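## Task

Remove the wooden spoon from the jar holding five utensils (a wooden spoon, a dark wooden spatula, a black nylon turner, a red nylon spoon and a steel serving spoon). Leave it lying flat on the cutting board with the midpoint of its length above the board, touching neither the table, the jar nor any other utensil. The other four utensils must remain in the jar, and the jar must stand upright. At the end neither hand may grip any utensil, the jar or the board, not even lightly, and no hand may bear a large share of the spoon's weight. Both arms, hands included, must hang free and touch nothing during the final second after the scene has settled.

## Robot and tools

Robot: two six-joint arms, left_arm and right_arm. Each ends in the same five-finger right hand, so the hands are not mirror images and every hand number means the same thing on both. Three cameras: cam_high (896x504, overhead view), cam_left_wrist and cam_right_wrist (504x504 each, fisheye).

Scene frame: the origin sits on the table top midway between the arms. +x points out over the table, +z points up, and left_arm is mounted on the +y side. The words left and right are arm names only and say nothing about image sides. Reported positions are in metres, orientations are quaternions in wxyz order, and velocities are in m/s and rad/s. The printed hand point position can be slightly wrong, more so at long reach.

Hand point: a spot 0.05 m in front of the palm where the index pad meets the thumb tip in a pinch. Its own axes: +z runs along the straightened fingers (fingertips end 0.06 to 0.07 m beyond it), +y points out of the palm, and +x runs across the palm toward the little finger, away from the thumb. A rigid bracket on the little-finger side of the wrist sticks out 0.03 m past the point along +y and 0.11 m across the palm, and it can strike objects.

Row layout (shared by both tools): one flat list of 28 numbers covering both arms. The first 14 are for left_arm and left_gripper, the next 14 for right_arm and right_gripper. Each block of 14, in order: dx, dy, dz, rx, ry, rz, little, ring, middle, index, thumb_bend, thumb_turn, force_limit, speed. Every value lies in [-1, 1].
- dx to rz are an offset, not a pose. They are given in that hand point's own axes and scaled so that 1.0 equals 0.6 m or 180 degrees. rx, ry, rz together form a single rotation vector.
- little, ring, middle, index and thumb_bend are absolute targets: +1 fully straight, -1 fully curled. thumb_turn: +1 beside the palm, -1 across in front of it. A pinch is roughly index -0.22, thumb_bend -0.75, thumb_turn -0.57. A full-hand wrap needs the thumb turned in front first and suits objects 0.035 to 0.08 m across.
- force_limit: the closing force where a motor stops, linear from about 0 N at -1 to 10 N at +1 (15 N for the thumb motors). It does not affect opening. speed: linear from nearly 0 at -1 to full at +1, where a complete finger stroke takes 0.6 s. Close at -0.9 or slower for a gentle grip.
- No hand number means 'leave unchanged'. To keep a hand as it is, resend its last eight numbers; if nothing has been sent yet in the scene, send hand_measured followed by hand_force_limit and hand_speed.

execute_actions(actions): a list of actions, each a table of up to 15 rows. Each row runs for one 1/30 s control step, and a short table repeats its last row until all 15 steps are used. Every row's offset counts from the hand point's measured pose at the start of that action, not from the previous row. For the first action in a call, that start is the last pose a result reported. Each step clips the commanded pose to within 100 mm and 16 degrees of the current pose, so a large offset must be spread over several actions. An empty list simply returns the state and images.

move(target, speed, stop_force, blocking): target is one 28-number row whose offsets count from the pose in the most recent result that showed one. Each hand point travels in a straight line; paths for both arms finish together and last 0.5 to 10 s. speed is in m/s, from 0.002 to 0.5 (default 0.25), and turning is capped at twice that value in rad/s. stop_force is one value in N, 13 to 80, shared by both arms. It ends an arm's path when its wrist sensor feels that much extra push against the motion, after which the hand point backs off two steps and holds. It is unreliable when the hand also rotates, and it should be left out when pulling away from something being pressed on. Touches at higher speed hit harder, and targets far past a contact press harder. blocking=false returns after 0.5 s while motion continues; it cannot be combined with stop_force, and further motion commands are refused until wait or stop reports the end. The 'move:' line reports each arm's ending (done, off_target, moving, held, contact, fault) and any limits, such as paced (pose clipped) or held (some steps blocked by a check).

wait(seconds): 0 to 10; lets time pass while each arm holds its last command. stop(): brakes a running move. zoom_image(camera, region): region is [x0, y0, x1, y1] in pixels of that camera's latest image, at most 504 by 504. show_instructions(): shows the reference pages. finished_scene(scene): ends scene 1 or 2 permanently; its result gives the next task.

Results: the state line gives each hand point's pose and velocities; 'Hand target' lines show what the controller is currently driving toward; 'pose unreachable' means a clearance check changed or blocked a command. Wrist force and Wrist torque are given along the end effector's axes and carry an offset of up to about 5.5 N plus noise. hand_measured, hand_stopped_by (moving, target, force, stalled, fault) and hand_load_n each list six motor values in sending order. A grip that has slipped shows as loads dropping to about zero.

Avoid: a joint torque reaching its limit (elbow 136, wrists 49.1 N m) or an outside force of 150 N on any part; either stops that arm for 10 s. Do not let the arms collide or press on each other. Do not knock anything off the table, drop or slam objects, or hold loads for long (MOTOR HOT warns at 70 °C; at 85 °C an over-temperature stop applies the brakes). Before finishing, open the hands and lift both arms clear of everything.

Each tool is called after ">>>" as a command line: name --argument value for each argument, lists and objects as JSON in quotes; but a table of rows of numbers goes row by row, as --pt "numbers of a row", without its own name.

## Session

>>> execute_actions --actions '[]'

Scene clock: 0.00 s.
left_arm: end_effector_position=(-0.0994, +1.2205, +0.6281) hand_measured=(+1.000, +1.000, +1.000, +1.000, +1.000, +1.000) hand_load_n=(+0.0, +0.0, +0.0, +0.0, +0.0, +0.0) hand_stopped_by=(target, target, target, target, target, target) hand_force_limit=0.00 hand_speed=-0.80 end_effector_quat_wxyz=(+0.047, -0.666, +0.739, +0.087) end_effector_velocity=(+0.001, +0.000, +0.000) end_effector_angular_velocity=(+0.000, +0.000, -0.001) | right_arm: end_effector_position=(+0.0786, -1.2202, +0.5217) hand_measured=(+1.000, +1.000, +1.000, +1.000, +1.000, +1.000) hand_load_n=(+0.0, +0.0, +0.0, +0.0, +0.0, +0.0) hand_stopped_by=(target, target, target, target, target, target) hand_force_limit=0.00 hand_speed=-0.80 end_effector_quat_wxyz=(-0.042, +0.671, +0.740, -0.023) end_effector_velocity=(+0.000, -0.000, +0.000) end_effector_angular_velocity=(-0.001, -0.002, -0.001)
Joint positions: left_arm=[ 1.153 -1.552  1.363  1.589  1.468 -1.764] | right_arm=[-1.725 -1.457  1.451  1.586  1.666 -1.808]
Joint velocities: left_arm=[-0.001 -0.     0.     0.    -0.     0.   ] | right_arm=[-0.001 -0.    -0.    -0.001 -0.002 -0.   ]
Motor temperatures (°C, as the motors report them): left_arm=[31 30 32 37 40 37] | right_arm=[34 29 30 41 34 37]
Wrist force (N, on the end effector, along its own x y z axes, offset not removed): no reading
Wrist torque (N m, same axes, about the end effector's origin, offset not removed): no reading
Hand target (left_arm): -0.099, +1.220, +0.628; +0.047, -0.666, +0.739, +0.087
Hand target (right_arm): +0.079, -1.220, +0.522; -0.042, +0.671, +0.740, -0.023

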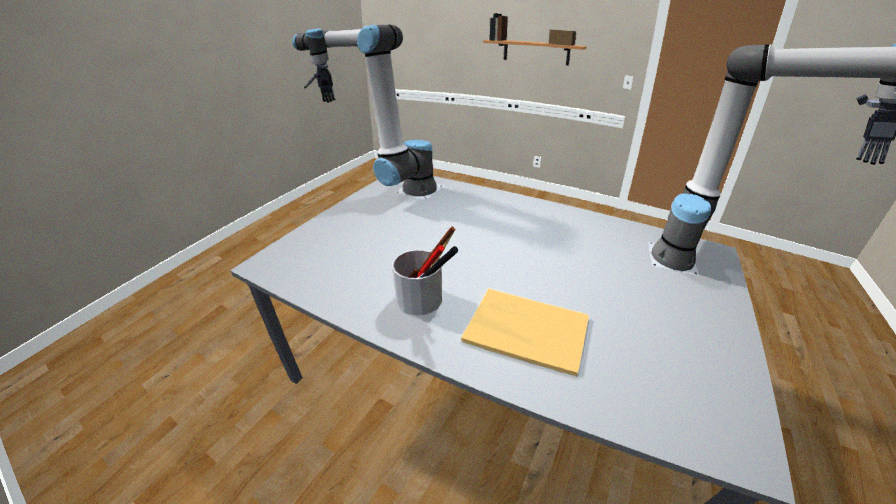

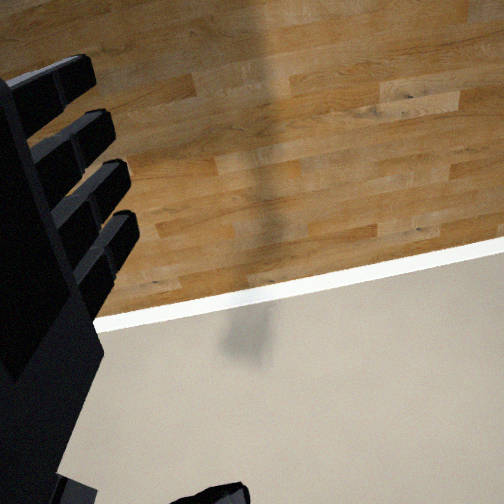

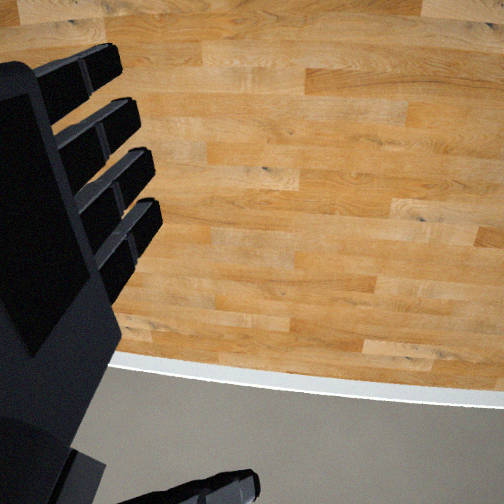

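>>> zoom_image --camera "cam_high" --region '[380, 215, 480, 320]'

>>> move --target '[0.7,-1,0,0,0,0,1,1,1,1,1,1,0,-0.8,0,0,0,0,0,0,1,1,1,1,1,1,0,-0.8]' --speed 0.4

Region (380, 215, 480, 320) of cam_high's 896x504 image, scaled by 4.800, with more detail than that image has; it fills the left 480 columns of this view, and the rest is white.

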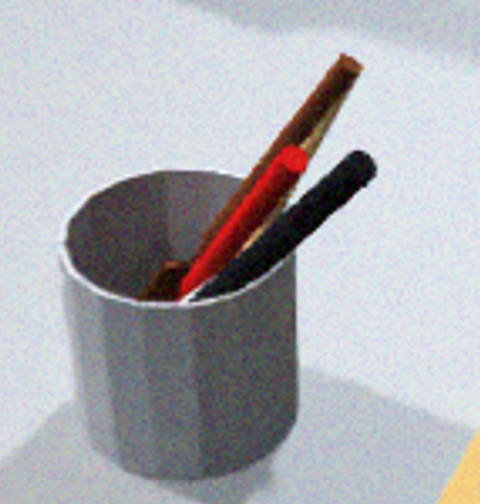

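Scene clock: 5.57 s.
left_arm: end_effector_position=(+0.4521, +0.7518, +0.5106) hand_measured=(+1.000, +1.000, +1.000, +1.000, +1.000, +1.000) hand_load_n=(+0.0, +0.0, +0.0, +0.0, +0.0, +0.0) hand_stopped_by=(target, target, target, target, target, target) hand_force_limit=0.00 hand_speed=-0.80 end_effector_quat_wxyz=(+0.047, -0.667, +0.739, +0.085) end_effector_velocity=(+0.001, -0.001, +0.000) end_effector_angular_velocity=(-0.000, +0.001, -0.000) | right_arm: end_effector_position=(+0.0786, -1.2202, +0.5217) hand_measured=(+1.000, +1.000, +1.000, +1.000, +1.000, +1.000) hand_load_n=(+0.0, +0.0, +0.0, +0.0, +0.0, +0.0) hand_stopped_by=(target, target, target, target, target, target) hand_force_limit=0.00 hand_speed=-0.80 end_effector_quat_wxyz=(-0.042, +0.671, +0.740, -0.023) end_effector_velocity=(-0.001, -0.000, -0.000) end_effector_angular_velocity=(-0.001, +0.002, -0.001)
Joint positions: left_arm=[-0.417 -1.503  1.575  1.6    1.404 -3.351] | right_arm=[-1.725 -1.457  1.451  1.586  1.666 -1.808]
Joint velocities: left_arm=[-0.001  0.002 -0.002  0.001  0.    -0.001] | right_arm=[-0.001 -0.    -0.    -0.001  0.002  0.   ]
Motor temperatures (°C, as the motors report them): left_arm=[31 30 32 37 40 37] | right_arm=[34 29 30 41 34 37]
Wrist force (N, on the end effector, along its own x y z axes, offset not removed): left_arm=[-1.7 5.6 0.4] | right_arm=[4.1 -0.3 2.7]
Wrist torque (N m, same axes, about the end effector's origin, offset not removed): left_arm=[0.68 0.06 0.16] | right_arm=[0.09 -0.68 0.20]
Hand target (left_arm): +0.452, +0.752, +0.511; +0.047, -0.667, +0.739, +0.085
Hand target (right_arm): +0.079, -1.220, +0.522; -0.042, +0.671, +0.740, -0.023
Off the commanded pose (left_arm): 0.001 m, 0 deg.
Off the commanded pose (right_arm): 0.000 m, 0 deg.
move: done

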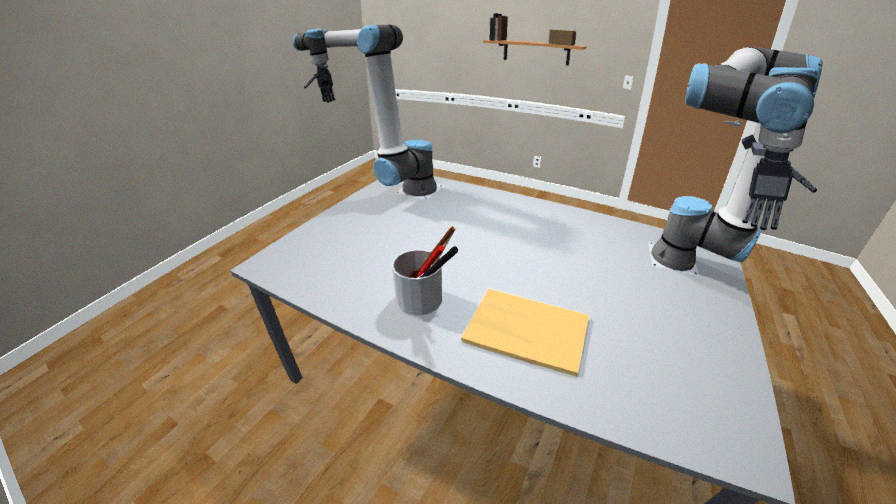

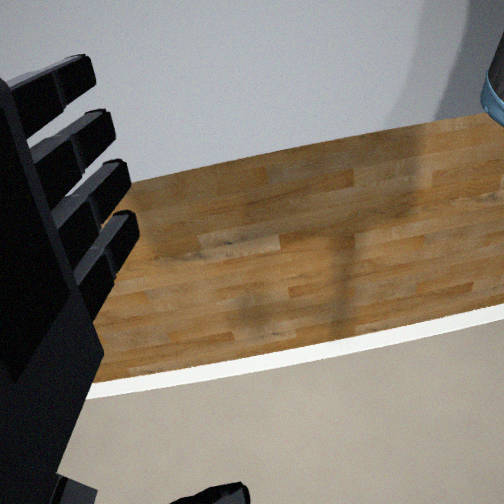

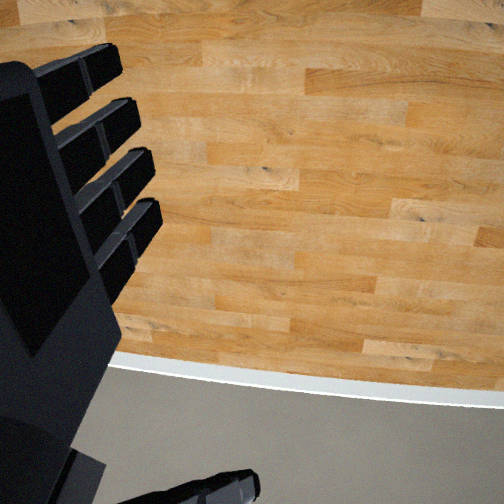

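>>> move --target '[0.978,-0.268,-0.097,0.279,0.501,-0.304,1,1,1,1,1,1,0,-0.8,0,0,0,0,0,0,1,1,1,1,1,1,0,-0.8]' --speed 0.4

>>> move --target '[-0.15,0.287,0.07,0,0,0,1,1,1,1,1,1,0,-0.8,0,0,0,0,0,0,1,1,1,1,1,1,0,-0.8]'

Scene clock: 16.37 s.
left_arm: end_effector_position=(+0.5516, +0.1516, +0.4510) hand_measured=(+1.000, +1.000, +1.000, +1.000, +1.000, +1.000) hand_load_n=(+0.0, +0.0, +0.0, +0.0, +0.0, +0.0) hand_stopped_by=(target, target, target, target, target, target) hand_force_limit=0.00 hand_speed=-0.80 end_effector_quat_wxyz=(+0.184, +0.683, -0.182, +0.683) end_effector_velocity=(+0.001, -0.000, -0.000) end_effector_angular_velocity=(-0.002, -0.004, +0.004) | right_arm: end_effector_position=(+0.0786, -1.2202, +0.5217) hand_measured=(+1.000, +1.000, +1.000, +1.000, +1.000, +1.000) hand_load_n=(+0.0, +0.0, +0.0, +0.0, +0.0, +0.0) hand_stopped_by=(target, target, target, target, target, target) hand_force_limit=0.00 hand_speed=-0.80 end_effector_quat_wxyz=(-0.042, +0.671, +0.740, -0.023) end_effector_velocity=(-0.001, -0.000, +0.000) end_effector_angular_velocity=(-0.000, +0.002, -0.000)
Joint positions: left_arm=[-1.215 -1.746  2.071 -0.325  0.991 -4.715] | right_arm=[-1.725 -1.457  1.451  1.586  1.666 -1.808]
Joint velocities: left_arm=[-0.     0.002  0.001 -0.008 -0.004  0.003] | right_arm=[-0.001  0.    -0.001  0.     0.002 -0.   ]
Motor temperatures (°C, as the motors report them): left_arm=[31 30 32 37 40 37] | right_arm=[34 29 30 41 34 37]
Wrist force (N, on the end effector, along its own x y z axes, offset not removed): left_arm=[-0.8 -2.5 3.6] | right_arm=[5.9 2.1 1.3]
Wrist torque (N m, same axes, about the end effector's origin, offset not removed): left_arm=[-0.74 -0.08 -0.08] | right_arm=[0.48 -0.92 0.37]
Hand target (left_arm): +0.552, +0.152, +0.451; +0.184, +0.683, -0.182, +0.683
Hand target (right_arm): +0.079, -1.220, +0.522; -0.042, +0.671, +0.740, -0.023
Off the commanded pose (left_arm): 0.001 m, 0 deg.
Off the commanded pose (right_arm): 0.000 m, 0 deg.
move: done

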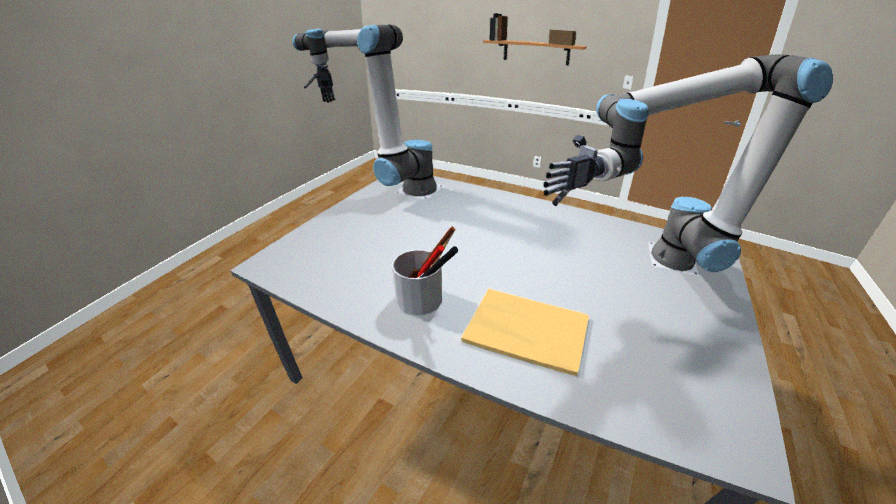

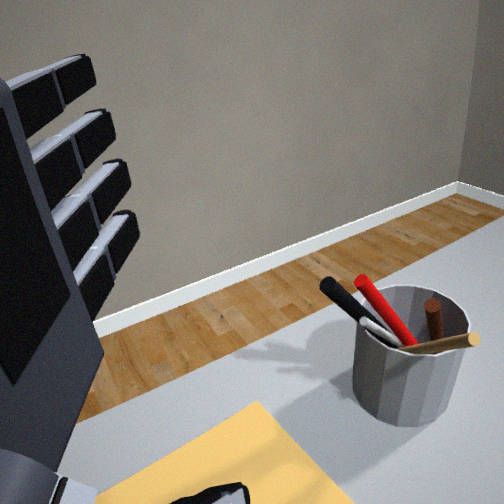

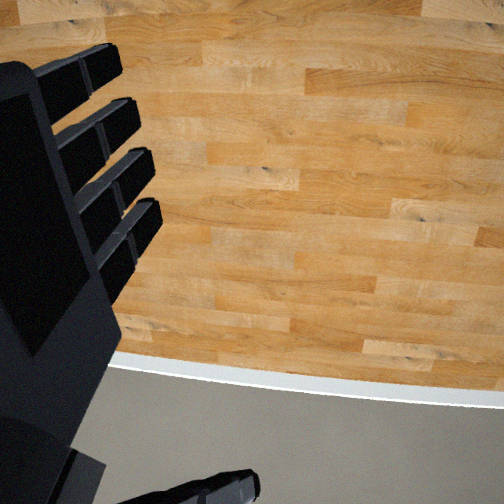

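Scene clock: 17.70 s.
left_arm: end_effector_position=(+0.5015, -0.0185, +0.3610) hand_measured=(+1.000, +1.000, +1.000, +1.000, +1.000, +1.000) hand_load_n=(+0.0, +0.0, +0.0, +0.0, +0.0, +0.0) hand_stopped_by=(target, target, target, target, target, target) hand_force_limit=0.00 hand_speed=-0.80 end_effector_quat_wxyz=(+0.184, +0.684, -0.182, +0.683) end_effector_velocity=(+0.000, -0.001, -0.001) end_effector_angular_velocity=(+0.000, -0.000, +0.001) | right_arm: end_effector_position=(+0.0786, -1.2202, +0.5217) hand_measured=(+1.000, +1.000, +1.000, +1.000, +1.000, +1.000) hand_load_n=(+0.0, +0.0, +0.0, +0.0, +0.0, +0.0) hand_stopped_by=(target, target, target, target, target, target) hand_force_limit=0.00 hand_speed=-0.80 end_effector_quat_wxyz=(-0.042, +0.671, +0.740, -0.023) end_effector_velocity=(+0.000, +0.000, -0.000) end_effector_angular_velocity=(+0.001, -0.001, +0.002)
Joint positions: left_arm=[-1.435 -1.503  2.016 -0.512  0.772 -4.716] | right_arm=[-1.725 -1.457  1.451  1.586  1.666 -1.808]
Joint velocities: left_arm=[-0.001  0.003 -0.001 -0.001 -0.002  0.   ] | right_arm=[ 0.     0.     0.     0.    -0.001 -0.002]
Motor temperatures (°C, as the motors report them): left_arm=[31 30 32 37 40 37] | right_arm=[34 29 30 41 34 37]
Wrist force (N, on the end effector, along its own x y z axes, offset not removed): left_arm=[0.7 0.5 -4.3] | right_arm=[3.6 2.3 1.2]
Wrist torque (N m, same axes, about the end effector's origin, offset not removed): left_arm=[0.11 0.02 0.21] | right_arm=[0.57 -0.57 0.25]
Hand target (left_arm): +0.501, -0.019, +0.361; +0.184, +0.684, -0.182, +0.683
Hand target (right_arm): +0.079, -1.220, +0.522; -0.042, +0.671, +0.740, -0.023
Off the commanded pose (left_arm): 0.000 m, 0 deg.
Off the commanded pose (right_arm): 0.000 m, 0 deg.
move: done

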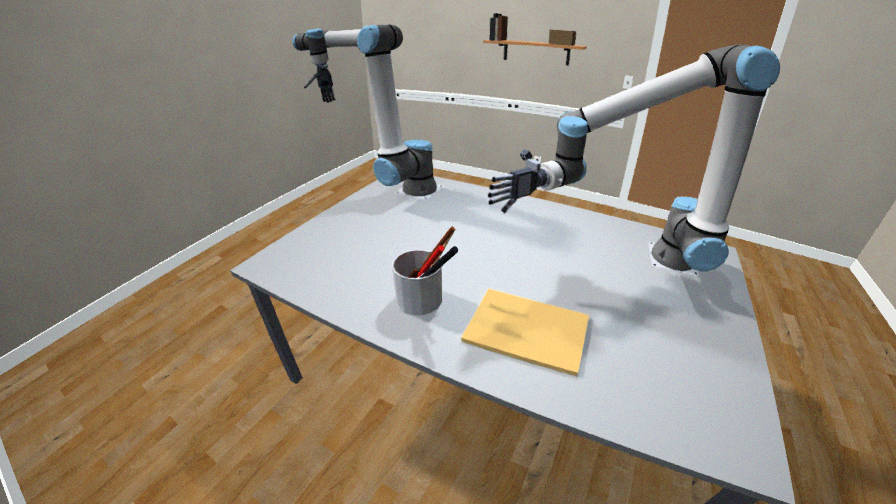

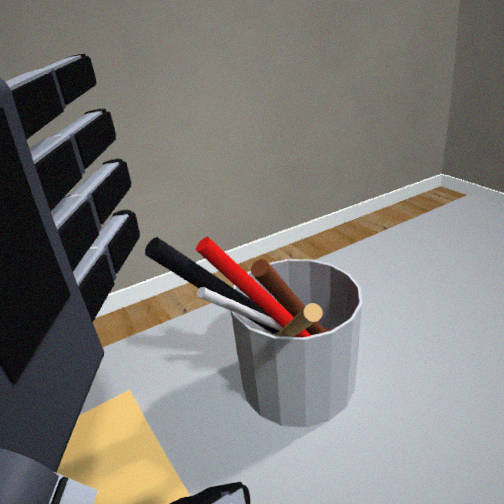

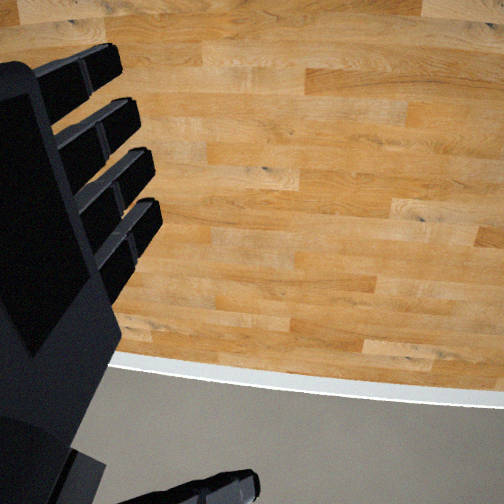

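>>> move --target '[-0.05,0.128,-0.022,0,0,0.5,1,1,0.6,0.6,-0.65,-0.8,0,0,0,0,0,0,0,0,1,1,1,1,1,1,0,-0.8]' --speed 0.45

>>> move --target '[0.072,0.235,0.115,0.242,0.049,0.6,1,1,0.6,0.6,-0.65,-0.8,0,0,0,0,0,0,0,0,1,1,1,1,1,1,0,-0.8]' --speed 0.45

>>> move --target '[0,0.07,0,0,0,0,1,1,0.6,0.6,-0.65,-0.8,0,0,0,0,0,0,0,0,1,1,1,1,1,1,0,-0.8]' --speed 0.1

Scene clock: 45.47 s.
left_arm: end_effector_position=(+0.4514, -0.0785, +0.3309) hand_measured=(+1.000, +1.000, +0.600, +0.600, -0.650, -0.800) hand_load_n=(+0.0, +0.0, +0.0, +0.0, +0.0, +0.0) hand_stopped_by=(target, target, target, target, target, target) hand_force_limit=0.00 hand_speed=0.00 end_effector_quat_wxyz=(+0.352, -0.355, +0.612, -0.613) end_effector_velocity=(-0.000, +0.000, -0.000) end_effector_angular_velocity=(+0.004, -0.007, +0.000) | right_arm: end_effector_position=(+0.0786, -1.2202, +0.5217) hand_measured=(+1.000, +1.000, +1.000, +1.000, +1.000, +1.000) hand_load_n=(+0.0, +0.0, +0.0, +0.0, +0.0, +0.0) hand_stopped_by=(target, target, target, target, target, target) hand_force_limit=0.00 hand_speed=-0.80 end_effector_quat_wxyz=(-0.042, +0.671, +0.740, -0.023) end_effector_velocity=(+0.001, +0.000, +0.000) end_effector_angular_velocity=(-0.000, +0.001, +0.002)
Joint positions: left_arm=[-1.632 -1.366  1.857 -0.488  0.575 -3.148] | right_arm=[-1.725 -1.457  1.451  1.586  1.666 -1.808]
Joint velocities: left_arm=[-0.001  0.     0.003 -0.009 -0.001  0.012] | right_arm=[ 0.001  0.    -0.     0.     0.001 -0.   ]
Motor temperatures (°C, as the motors report them): left_arm=[31 30 32 37 40 37] | right_arm=[34 29 30 41 34 37]
Wrist force (N, on the end effector, along its own x y z axes, offset not removed): left_arm=[-0.8 -1.0 0.7] | right_arm=[3.4 1.6 3.3]
Wrist torque (N m, same axes, about the end effector's origin, offset not removed): left_arm=[-0.39 0.15 -0.06] | right_arm=[0.46 -0.65 0.19]
Hand target (left_arm): +0.451, -0.078, +0.331; +0.352, -0.355, +0.612, -0.613
Hand target (right_arm): +0.079, -1.220, +0.522; -0.042, +0.671, +0.740, -0.023
Off the commanded pose (left_arm): 0.000 m, 0 deg.
Off the commanded pose (right_arm): 0.000 m, 0 deg.
move: done

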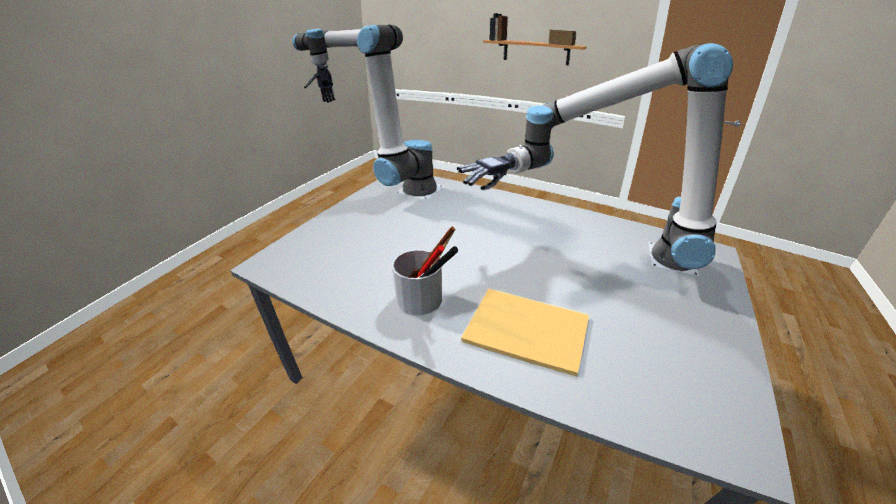

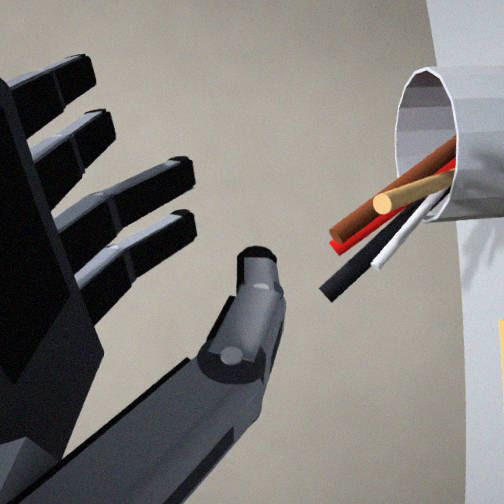

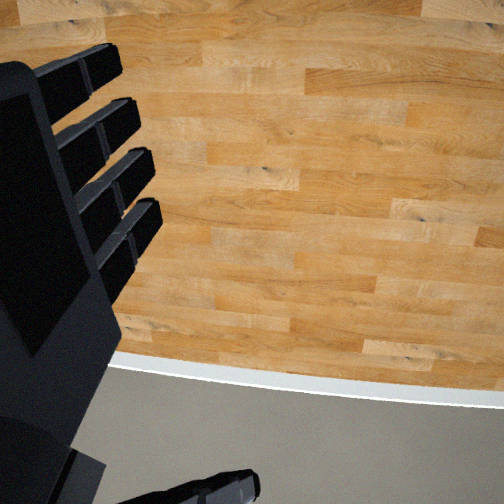

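Scene clock: 48.30 s.
left_arm: end_effector_position=(+0.4891, -0.1502, +0.1900) hand_measured=(+1.000, +1.000, +0.600, +0.600, -0.650, -0.800) hand_load_n=(+0.0, +0.0, +0.0, +0.0, +0.0, +0.0) hand_stopped_by=(target, target, target, target, target, target) hand_force_limit=0.00 hand_speed=0.00 end_effector_quat_wxyz=(+0.741, +0.447, +0.428, -0.261) end_effector_velocity=(-0.000, -0.001, -0.000) end_effector_angular_velocity=(+0.006, -0.008, -0.002) | right_arm: end_effector_position=(+0.0786, -1.2202, +0.5217) hand_measured=(+1.000, +1.000, +1.000, +1.000, +1.000, +1.000) hand_load_n=(+0.0, +0.0, +0.0, +0.0, +0.0, +0.0) hand_stopped_by=(target, target, target, target, target, target) hand_force_limit=0.00 hand_speed=-0.80 end_effector_quat_wxyz=(-0.042, +0.671, +0.740, -0.023) end_effector_velocity=(+0.000, -0.000, -0.001) end_effector_angular_velocity=(-0.001, +0.000, -0.001)
Joint positions: left_arm=[-1.401 -0.967  2.011 -1.282  1.432 -1.069] | right_arm=[-1.725 -1.457  1.451  1.586  1.666 -1.808]
Joint velocities: left_arm=[ 0.001  0.    -0.001  0.003  0.006  0.008] | right_arm=[ 0.    -0.     0.001 -0.002  0.     0.001]
Motor temperatures (°C, as the motors report them): left_arm=[31 30 32 37 40 37] | right_arm=[34 29 30 41 34 37]
Wrist force (N, on the end effector, along its own x y z axes, offset not removed): left_arm=[-1.2 1.9 1.2] | right_arm=[3.4 1.2 3.4]
Wrist torque (N m, same axes, about the end effector's origin, offset not removed): left_arm=[0.00 0.35 0.07] | right_arm=[0.32 -0.65 0.22]
Hand target (left_arm): +0.489, -0.150, +0.190; +0.741, +0.447, +0.428, -0.261
Hand target (right_arm): +0.079, -1.220, +0.522; -0.042, +0.671, +0.740, -0.023
Off the commanded pose (left_arm): 0.001 m, 0 deg.
Off the commanded pose (right_arm): 0.000 m, 0 deg.
move: done

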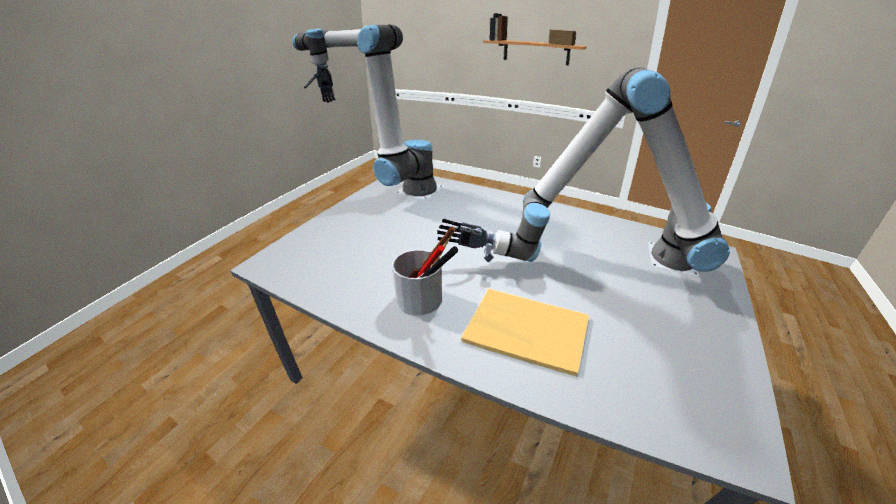

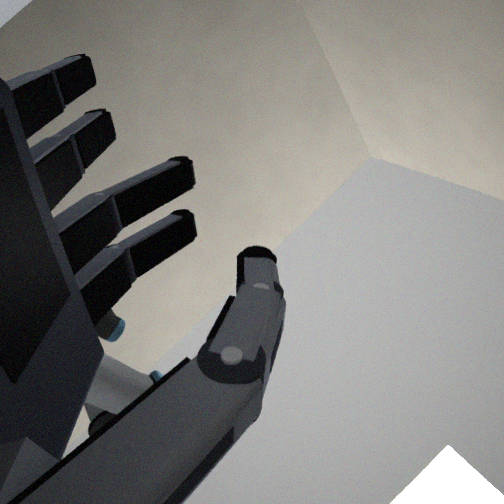

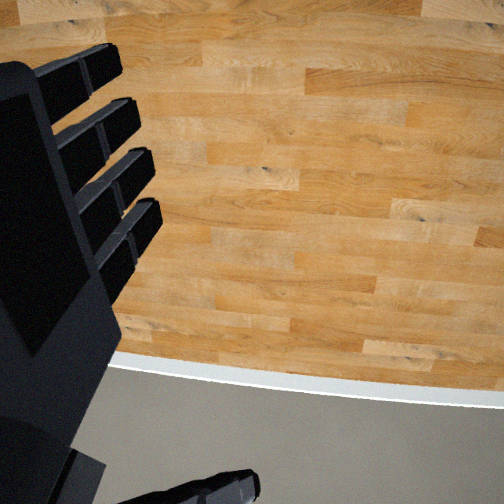

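Scene clock: 49.17 s.
left_arm: end_effector_position=(+0.5214, -0.1308, +0.2084) hand_measured=(+1.000, +1.000, +0.600, +0.600, -0.650, -0.800) hand_load_n=(+0.0, +0.0, +0.0, +0.0, +0.0, +0.0) hand_stopped_by=(target, target, target, target, target, target) hand_force_limit=0.00 hand_speed=0.00 end_effector_quat_wxyz=(+0.741, +0.447, +0.428, -0.261) end_effector_velocity=(+0.001, +0.000, +0.000) end_effector_angular_velocity=(+0.000, +0.000, -0.000) | right_arm: end_effector_position=(+0.0786, -1.2202, +0.5217) hand_measured=(+1.000, +1.000, +1.000, +1.000, +1.000, +1.000) hand_load_n=(+0.0, +0.0, +0.0, +0.0, +0.0, +0.0) hand_stopped_by=(target, target, target, target, target, target) hand_force_limit=0.00 hand_speed=-0.80 end_effector_quat_wxyz=(-0.042, +0.671, +0.740, -0.023) end_effector_velocity=(+0.000, -0.001, -0.000) end_effector_angular_velocity=(-0.002, -0.001, -0.002)
Joint positions: left_arm=[-1.345 -0.994  2.008 -1.25   1.486 -1.082] | right_arm=[-1.725 -1.457  1.451  1.586  1.666 -1.808]
Joint velocities: left_arm=[ 0.001 -0.001  0.     0.001  0.001 -0.001] | right_arm=[-0.     0.     0.    -0.002 -0.001  0.002]
Motor temperatures (°C, as the motors report them): left_arm=[31 30 32 37 40 37] | right_arm=[34 29 30 41 34 37]
Wrist force (N, on the end effector, along its own x y z axes, offset not removed): left_arm=[-2.6 -2.1 0.3] | right_arm=[4.4 4.0 1.7]
Wrist torque (N m, same axes, about the end effector's origin, offset not removed): left_arm=[-0.41 0.21 -0.09] | right_arm=[0.86 -0.75 0.40]
Hand target (left_arm): +0.521, -0.131, +0.208; +0.741, +0.447, +0.428, -0.261
Hand target (right_arm): +0.079, -1.220, +0.522; -0.042, +0.671, +0.740, -0.023
Off the commanded pose (left_arm): 0.000 m, 0 deg.
Off the commanded pose (right_arm): 0.000 m, 0 deg.
move: done

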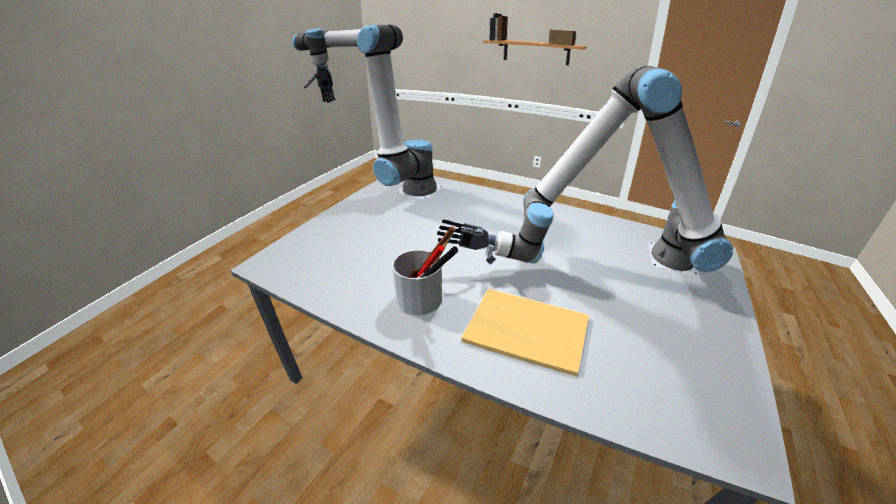

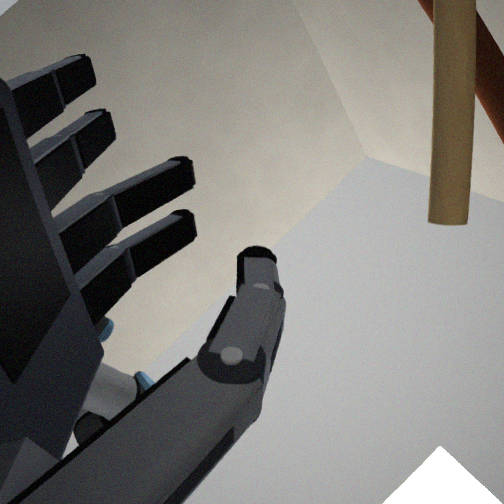

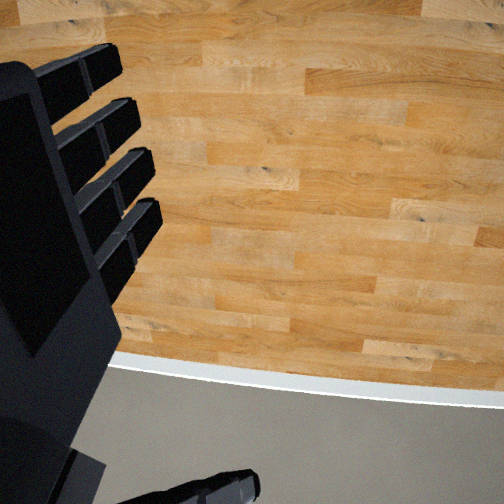

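>>> move --target '[0.04,0.05,-0.025,0,0,0,1,1,0.6,0.6,-0.65,-0.8,0,0,0,0,0,0,0,0,1,1,1,1,1,1,0,-0.8]' --speed 0.08

>>> move --target '[0,0.03,0,0,0,0,1,1,0.6,0.6,-0.65,-0.8,0,0,0,0,0,0,0,0,1,1,1,1,1,1,0,-0.8]' --speed 0.08

>>> zoom_image --camera "cam_high" --region '[380, 200, 530, 320]'

Scene clock: 56.03 s.
left_arm: end_effector_position=(+0.5503, -0.1038, +0.1973) hand_measured=(+1.000, +1.000, +0.600, +0.600, -0.650, -0.800) hand_load_n=(+0.0, +0.0, +0.0, +0.0, +0.0, +0.0) hand_stopped_by=(target, target, target, target, target, target) hand_force_limit=0.00 hand_speed=0.00 end_effector_quat_wxyz=(+0.741, +0.447, +0.428, -0.261) end_effector_velocity=(+0.000, +0.000, -0.001) end_effector_angular_velocity=(+0.000, +0.000, -0.001) | right_arm: end_effector_position=(+0.0786, -1.2202, +0.5217) hand_measured=(+1.000, +1.000, +1.000, +1.000, +1.000, +1.000) hand_load_n=(+0.0, +0.0, +0.0, +0.0, +0.0, +0.0) hand_stopped_by=(target, target, target, target, target, target) hand_force_limit=0.00 hand_speed=-0.80 end_effector_quat_wxyz=(-0.042, +0.671, +0.740, -0.023) end_effector_velocity=(+0.000, +0.001, -0.001) end_effector_angular_velocity=(+0.002, -0.001, +0.000)
Joint positions: left_arm=[-1.29  -0.982  2.019 -1.273  1.54  -1.095] | right_arm=[-1.725 -1.457  1.451  1.586  1.666 -1.808]
Joint velocities: left_arm=[ 0.001  0.001  0.    -0.001  0.002 -0.   ] | right_arm=[ 0.    -0.     0.001  0.001 -0.001 -0.   ]
Motor temperatures (°C, as the motors report them): left_arm=[31 30 32 37 40 37] | right_arm=[34 29 30 41 34 37]
Wrist force (N, on the end effector, along its own x y z axes, offset not removed): left_arm=[-0.9 -5.0 -0.7] | right_arm=[3.6 3.6 3.7]
Wrist torque (N m, same axes, about the end effector's origin, offset not removed): left_arm=[-0.83 0.03 -0.14] | right_arm=[0.63 -0.72 0.31]
Hand target (left_arm): +0.550, -0.104, +0.197; +0.741, +0.447, +0.428, -0.261
Hand target (right_arm): +0.079, -1.220, +0.522; -0.042, +0.671, +0.740, -0.023
Off the commanded pose (left_arm): 0.000 m, 0 deg.
Off the commanded pose (right_arm): 0.000 m, 0 deg.
move: done

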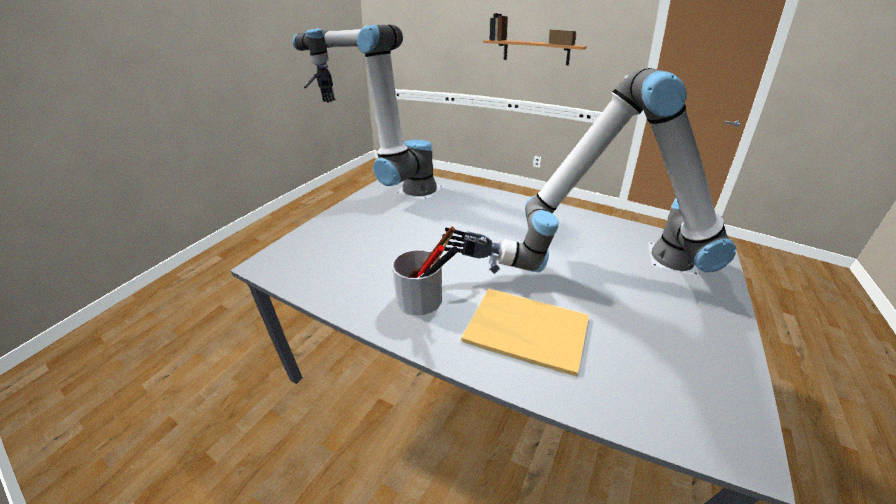

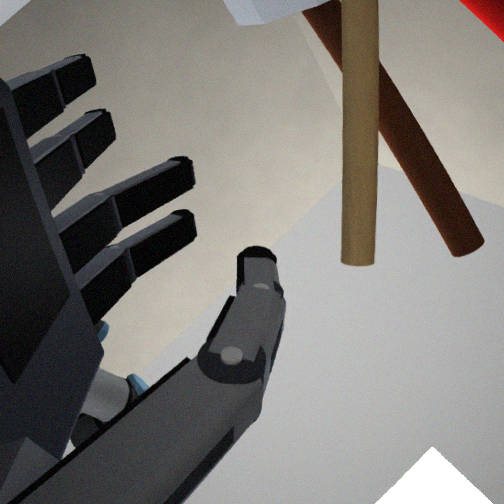

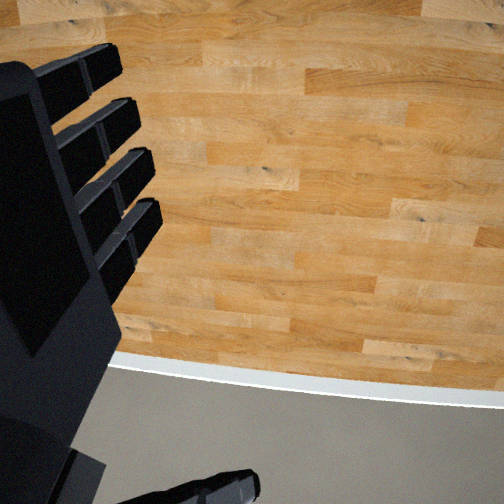

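Scene clock: 56.83 s.
left_arm: end_effector_position=(+0.5641, -0.0955, +0.2051) hand_measured=(+1.000, +1.000, +0.600, +0.600, -0.650, -0.800) hand_load_n=(+0.0, +0.0, +0.0, +0.0, +0.0, +0.0) hand_stopped_by=(target, target, target, target, target, target) hand_force_limit=0.00 hand_speed=0.00 end_effector_quat_wxyz=(+0.741, +0.447, +0.428, -0.261) end_effector_velocity=(+0.000, +0.000, +0.001) end_effector_angular_velocity=(-0.001, -0.000, -0.001) | right_arm: end_effector_position=(+0.0786, -1.2202, +0.5217) hand_measured=(+1.000, +1.000, +1.000, +1.000, +1.000, +1.000) hand_load_n=(+0.0, +0.0, +0.0, +0.0, +0.0, +0.0) hand_stopped_by=(target, target, target, target, target, target) hand_force_limit=0.00 hand_speed=-0.80 end_effector_quat_wxyz=(-0.042, +0.671, +0.740, -0.023) end_effector_velocity=(-0.000, +0.000, -0.000) end_effector_angular_velocity=(+0.000, +0.001, -0.000)
Joint positions: left_arm=[-1.266 -0.992  2.014 -1.258  1.563 -1.1  ] | right_arm=[-1.725 -1.457  1.451  1.586  1.666 -1.808]
Joint velocities: left_arm=[ 0.001 -0.001 -0.001  0.001  0.003 -0.001] | right_arm=[ 0.     0.     0.    -0.     0.001  0.   ]
Motor temperatures (°C, as the motors report them): left_arm=[31 30 32 37 40 37] | right_arm=[34 29 30 41 34 37]
Wrist force (N, on the end effector, along its own x y z axes, offset not removed): left_arm=[2.9 2.0 0.0] | right_arm=[5.7 -1.1 1.7]
Wrist torque (N m, same axes, about the end effector's origin, offset not removed): left_arm=[0.29 -0.58 0.11] | right_arm=[-0.02 -0.89 0.22]
Hand target (left_arm): +0.564, -0.095, +0.205; +0.741, +0.447, +0.428, -0.261
Hand target (right_arm): +0.079, -1.220, +0.522; -0.042, +0.671, +0.740, -0.023
Off the commanded pose (left_arm): 0.000 m, 0 deg.
Off the commanded pose (right_arm): 0.000 m, 0 deg.
move: done

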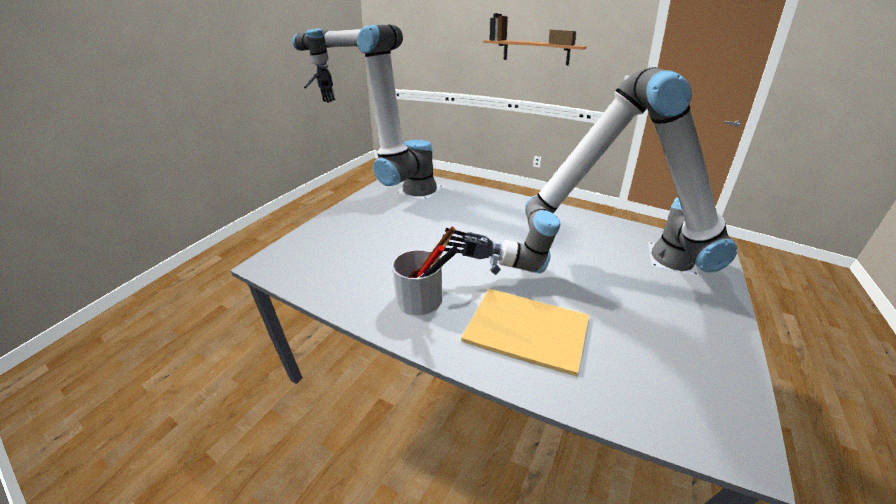

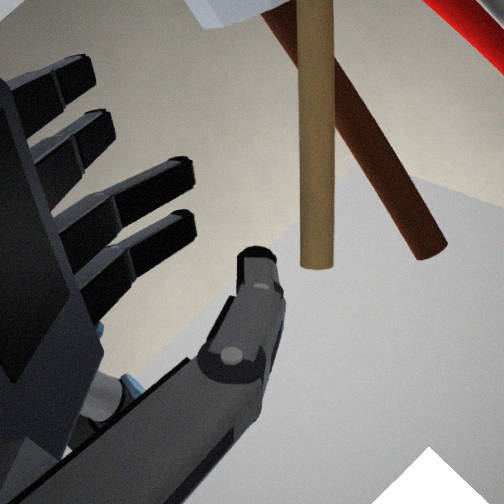

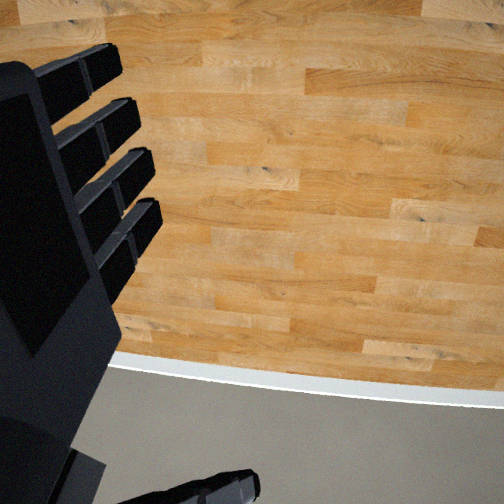

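Region (380, 200, 530, 320) of cam_high's 896x504 image, scaled by 3.360, with more detail than that image has; it fills the top 403 rows of this view, and the rest is white.

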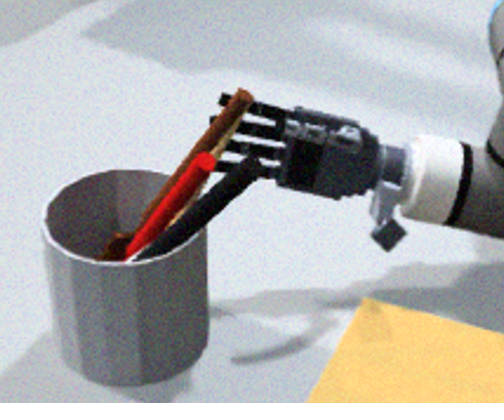

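>>> move --target '[0.005,0.055,0.035,0,0,0,1,1,0.6,0.6,-0.65,-0.8,0,0,0,0,0,0,0,0,1,1,1,1,1,1,0,-0.8]' --speed 0.05

>>> zoom_image --camera "cam_high" --region '[380, 200, 530, 320]'

Scene clock: 65.97 s.
left_arm: end_effector_position=(+0.5994, -0.0988, +0.2219) hand_measured=(+1.000, +1.000, +0.600, +0.600, -0.650, -0.800) hand_load_n=(+0.0, +0.0, +0.0, +0.0, +0.0, +0.0) hand_stopped_by=(target, target, target, target, target, target) hand_force_limit=0.00 hand_speed=0.00 end_effector_quat_wxyz=(+0.741, +0.447, +0.428, -0.261) end_effector_velocity=(+0.002, -0.000, +0.001) end_effector_angular_velocity=(-0.000, -0.000, +0.000) | right_arm: end_effector_position=(+0.0786, -1.2202, +0.5217) hand_measured=(+1.000, +1.000, +1.000, +1.000, +1.000, +1.000) hand_load_n=(+0.0, +0.0, +0.0, +0.0, +0.0, +0.0) hand_stopped_by=(target, target, target, target, target, target) hand_force_limit=0.00 hand_speed=-0.80 end_effector_quat_wxyz=(-0.042, +0.671, +0.740, -0.023) end_effector_velocity=(+0.000, +0.000, +0.000) end_effector_angular_velocity=(+0.001, -0.002, -0.001)
Joint positions: left_arm=[-1.221 -0.992  1.96  -1.204  1.607 -1.111] | right_arm=[-1.725 -1.457  1.451  1.586  1.666 -1.808]
Joint velocities: left_arm=[ 0.002  0.    -0.002  0.002  0.001 -0.   ] | right_arm=[-0.     0.    -0.     0.002 -0.002  0.   ]
Motor temperatures (°C, as the motors report them): left_arm=[31 30 32 37 40 37] | right_arm=[34 29 30 41 34 37]
Wrist force (N, on the end effector, along its own x y z axes, offset not removed): left_arm=[7.9 1.4 2.9] | right_arm=[3.9 1.5 2.7]
Wrist torque (N m, same axes, about the end effector's origin, offset not removed): left_arm=[-0.17 -1.48 0.63] | right_arm=[0.40 -0.73 0.21]
Hand target (left_arm): +0.599, -0.099, +0.222; +0.741, +0.447, +0.428, -0.261
Hand target (right_arm): +0.079, -1.220, +0.522; -0.042, +0.671, +0.740, -0.023
Off the commanded pose (left_arm): 0.000 m, 0 deg.
Off the commanded pose (right_arm): 0.000 m, 0 deg.
move: done

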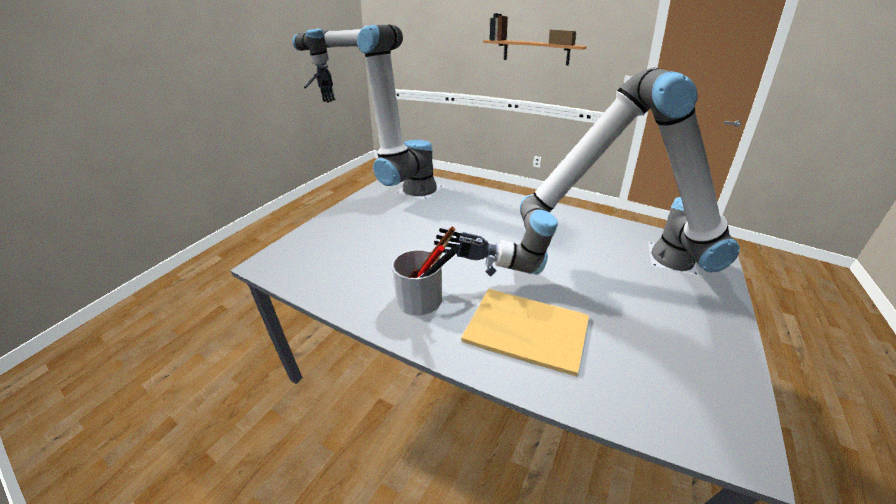

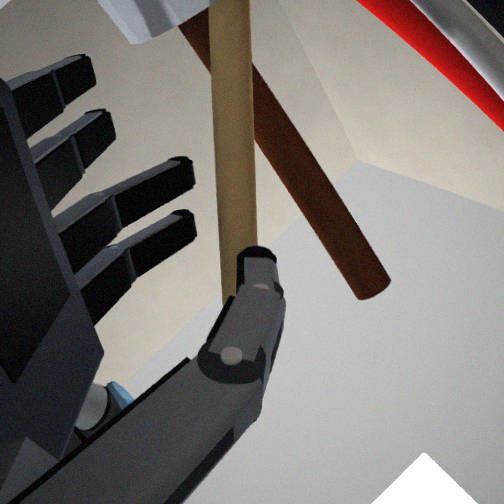

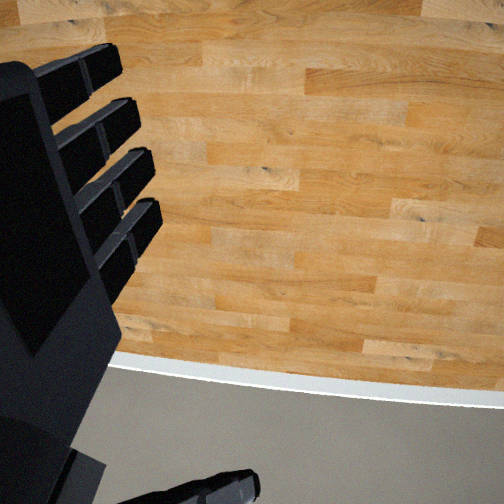

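Region (380, 200, 530, 320) of cam_high's 896x504 image, scaled by 3.360, with more detail than that image has; it fills the top 403 rows of this view, and the rest is white.

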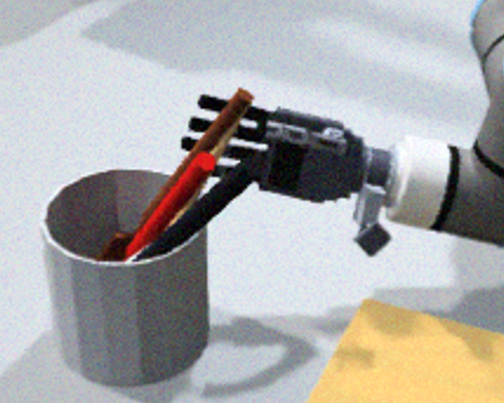

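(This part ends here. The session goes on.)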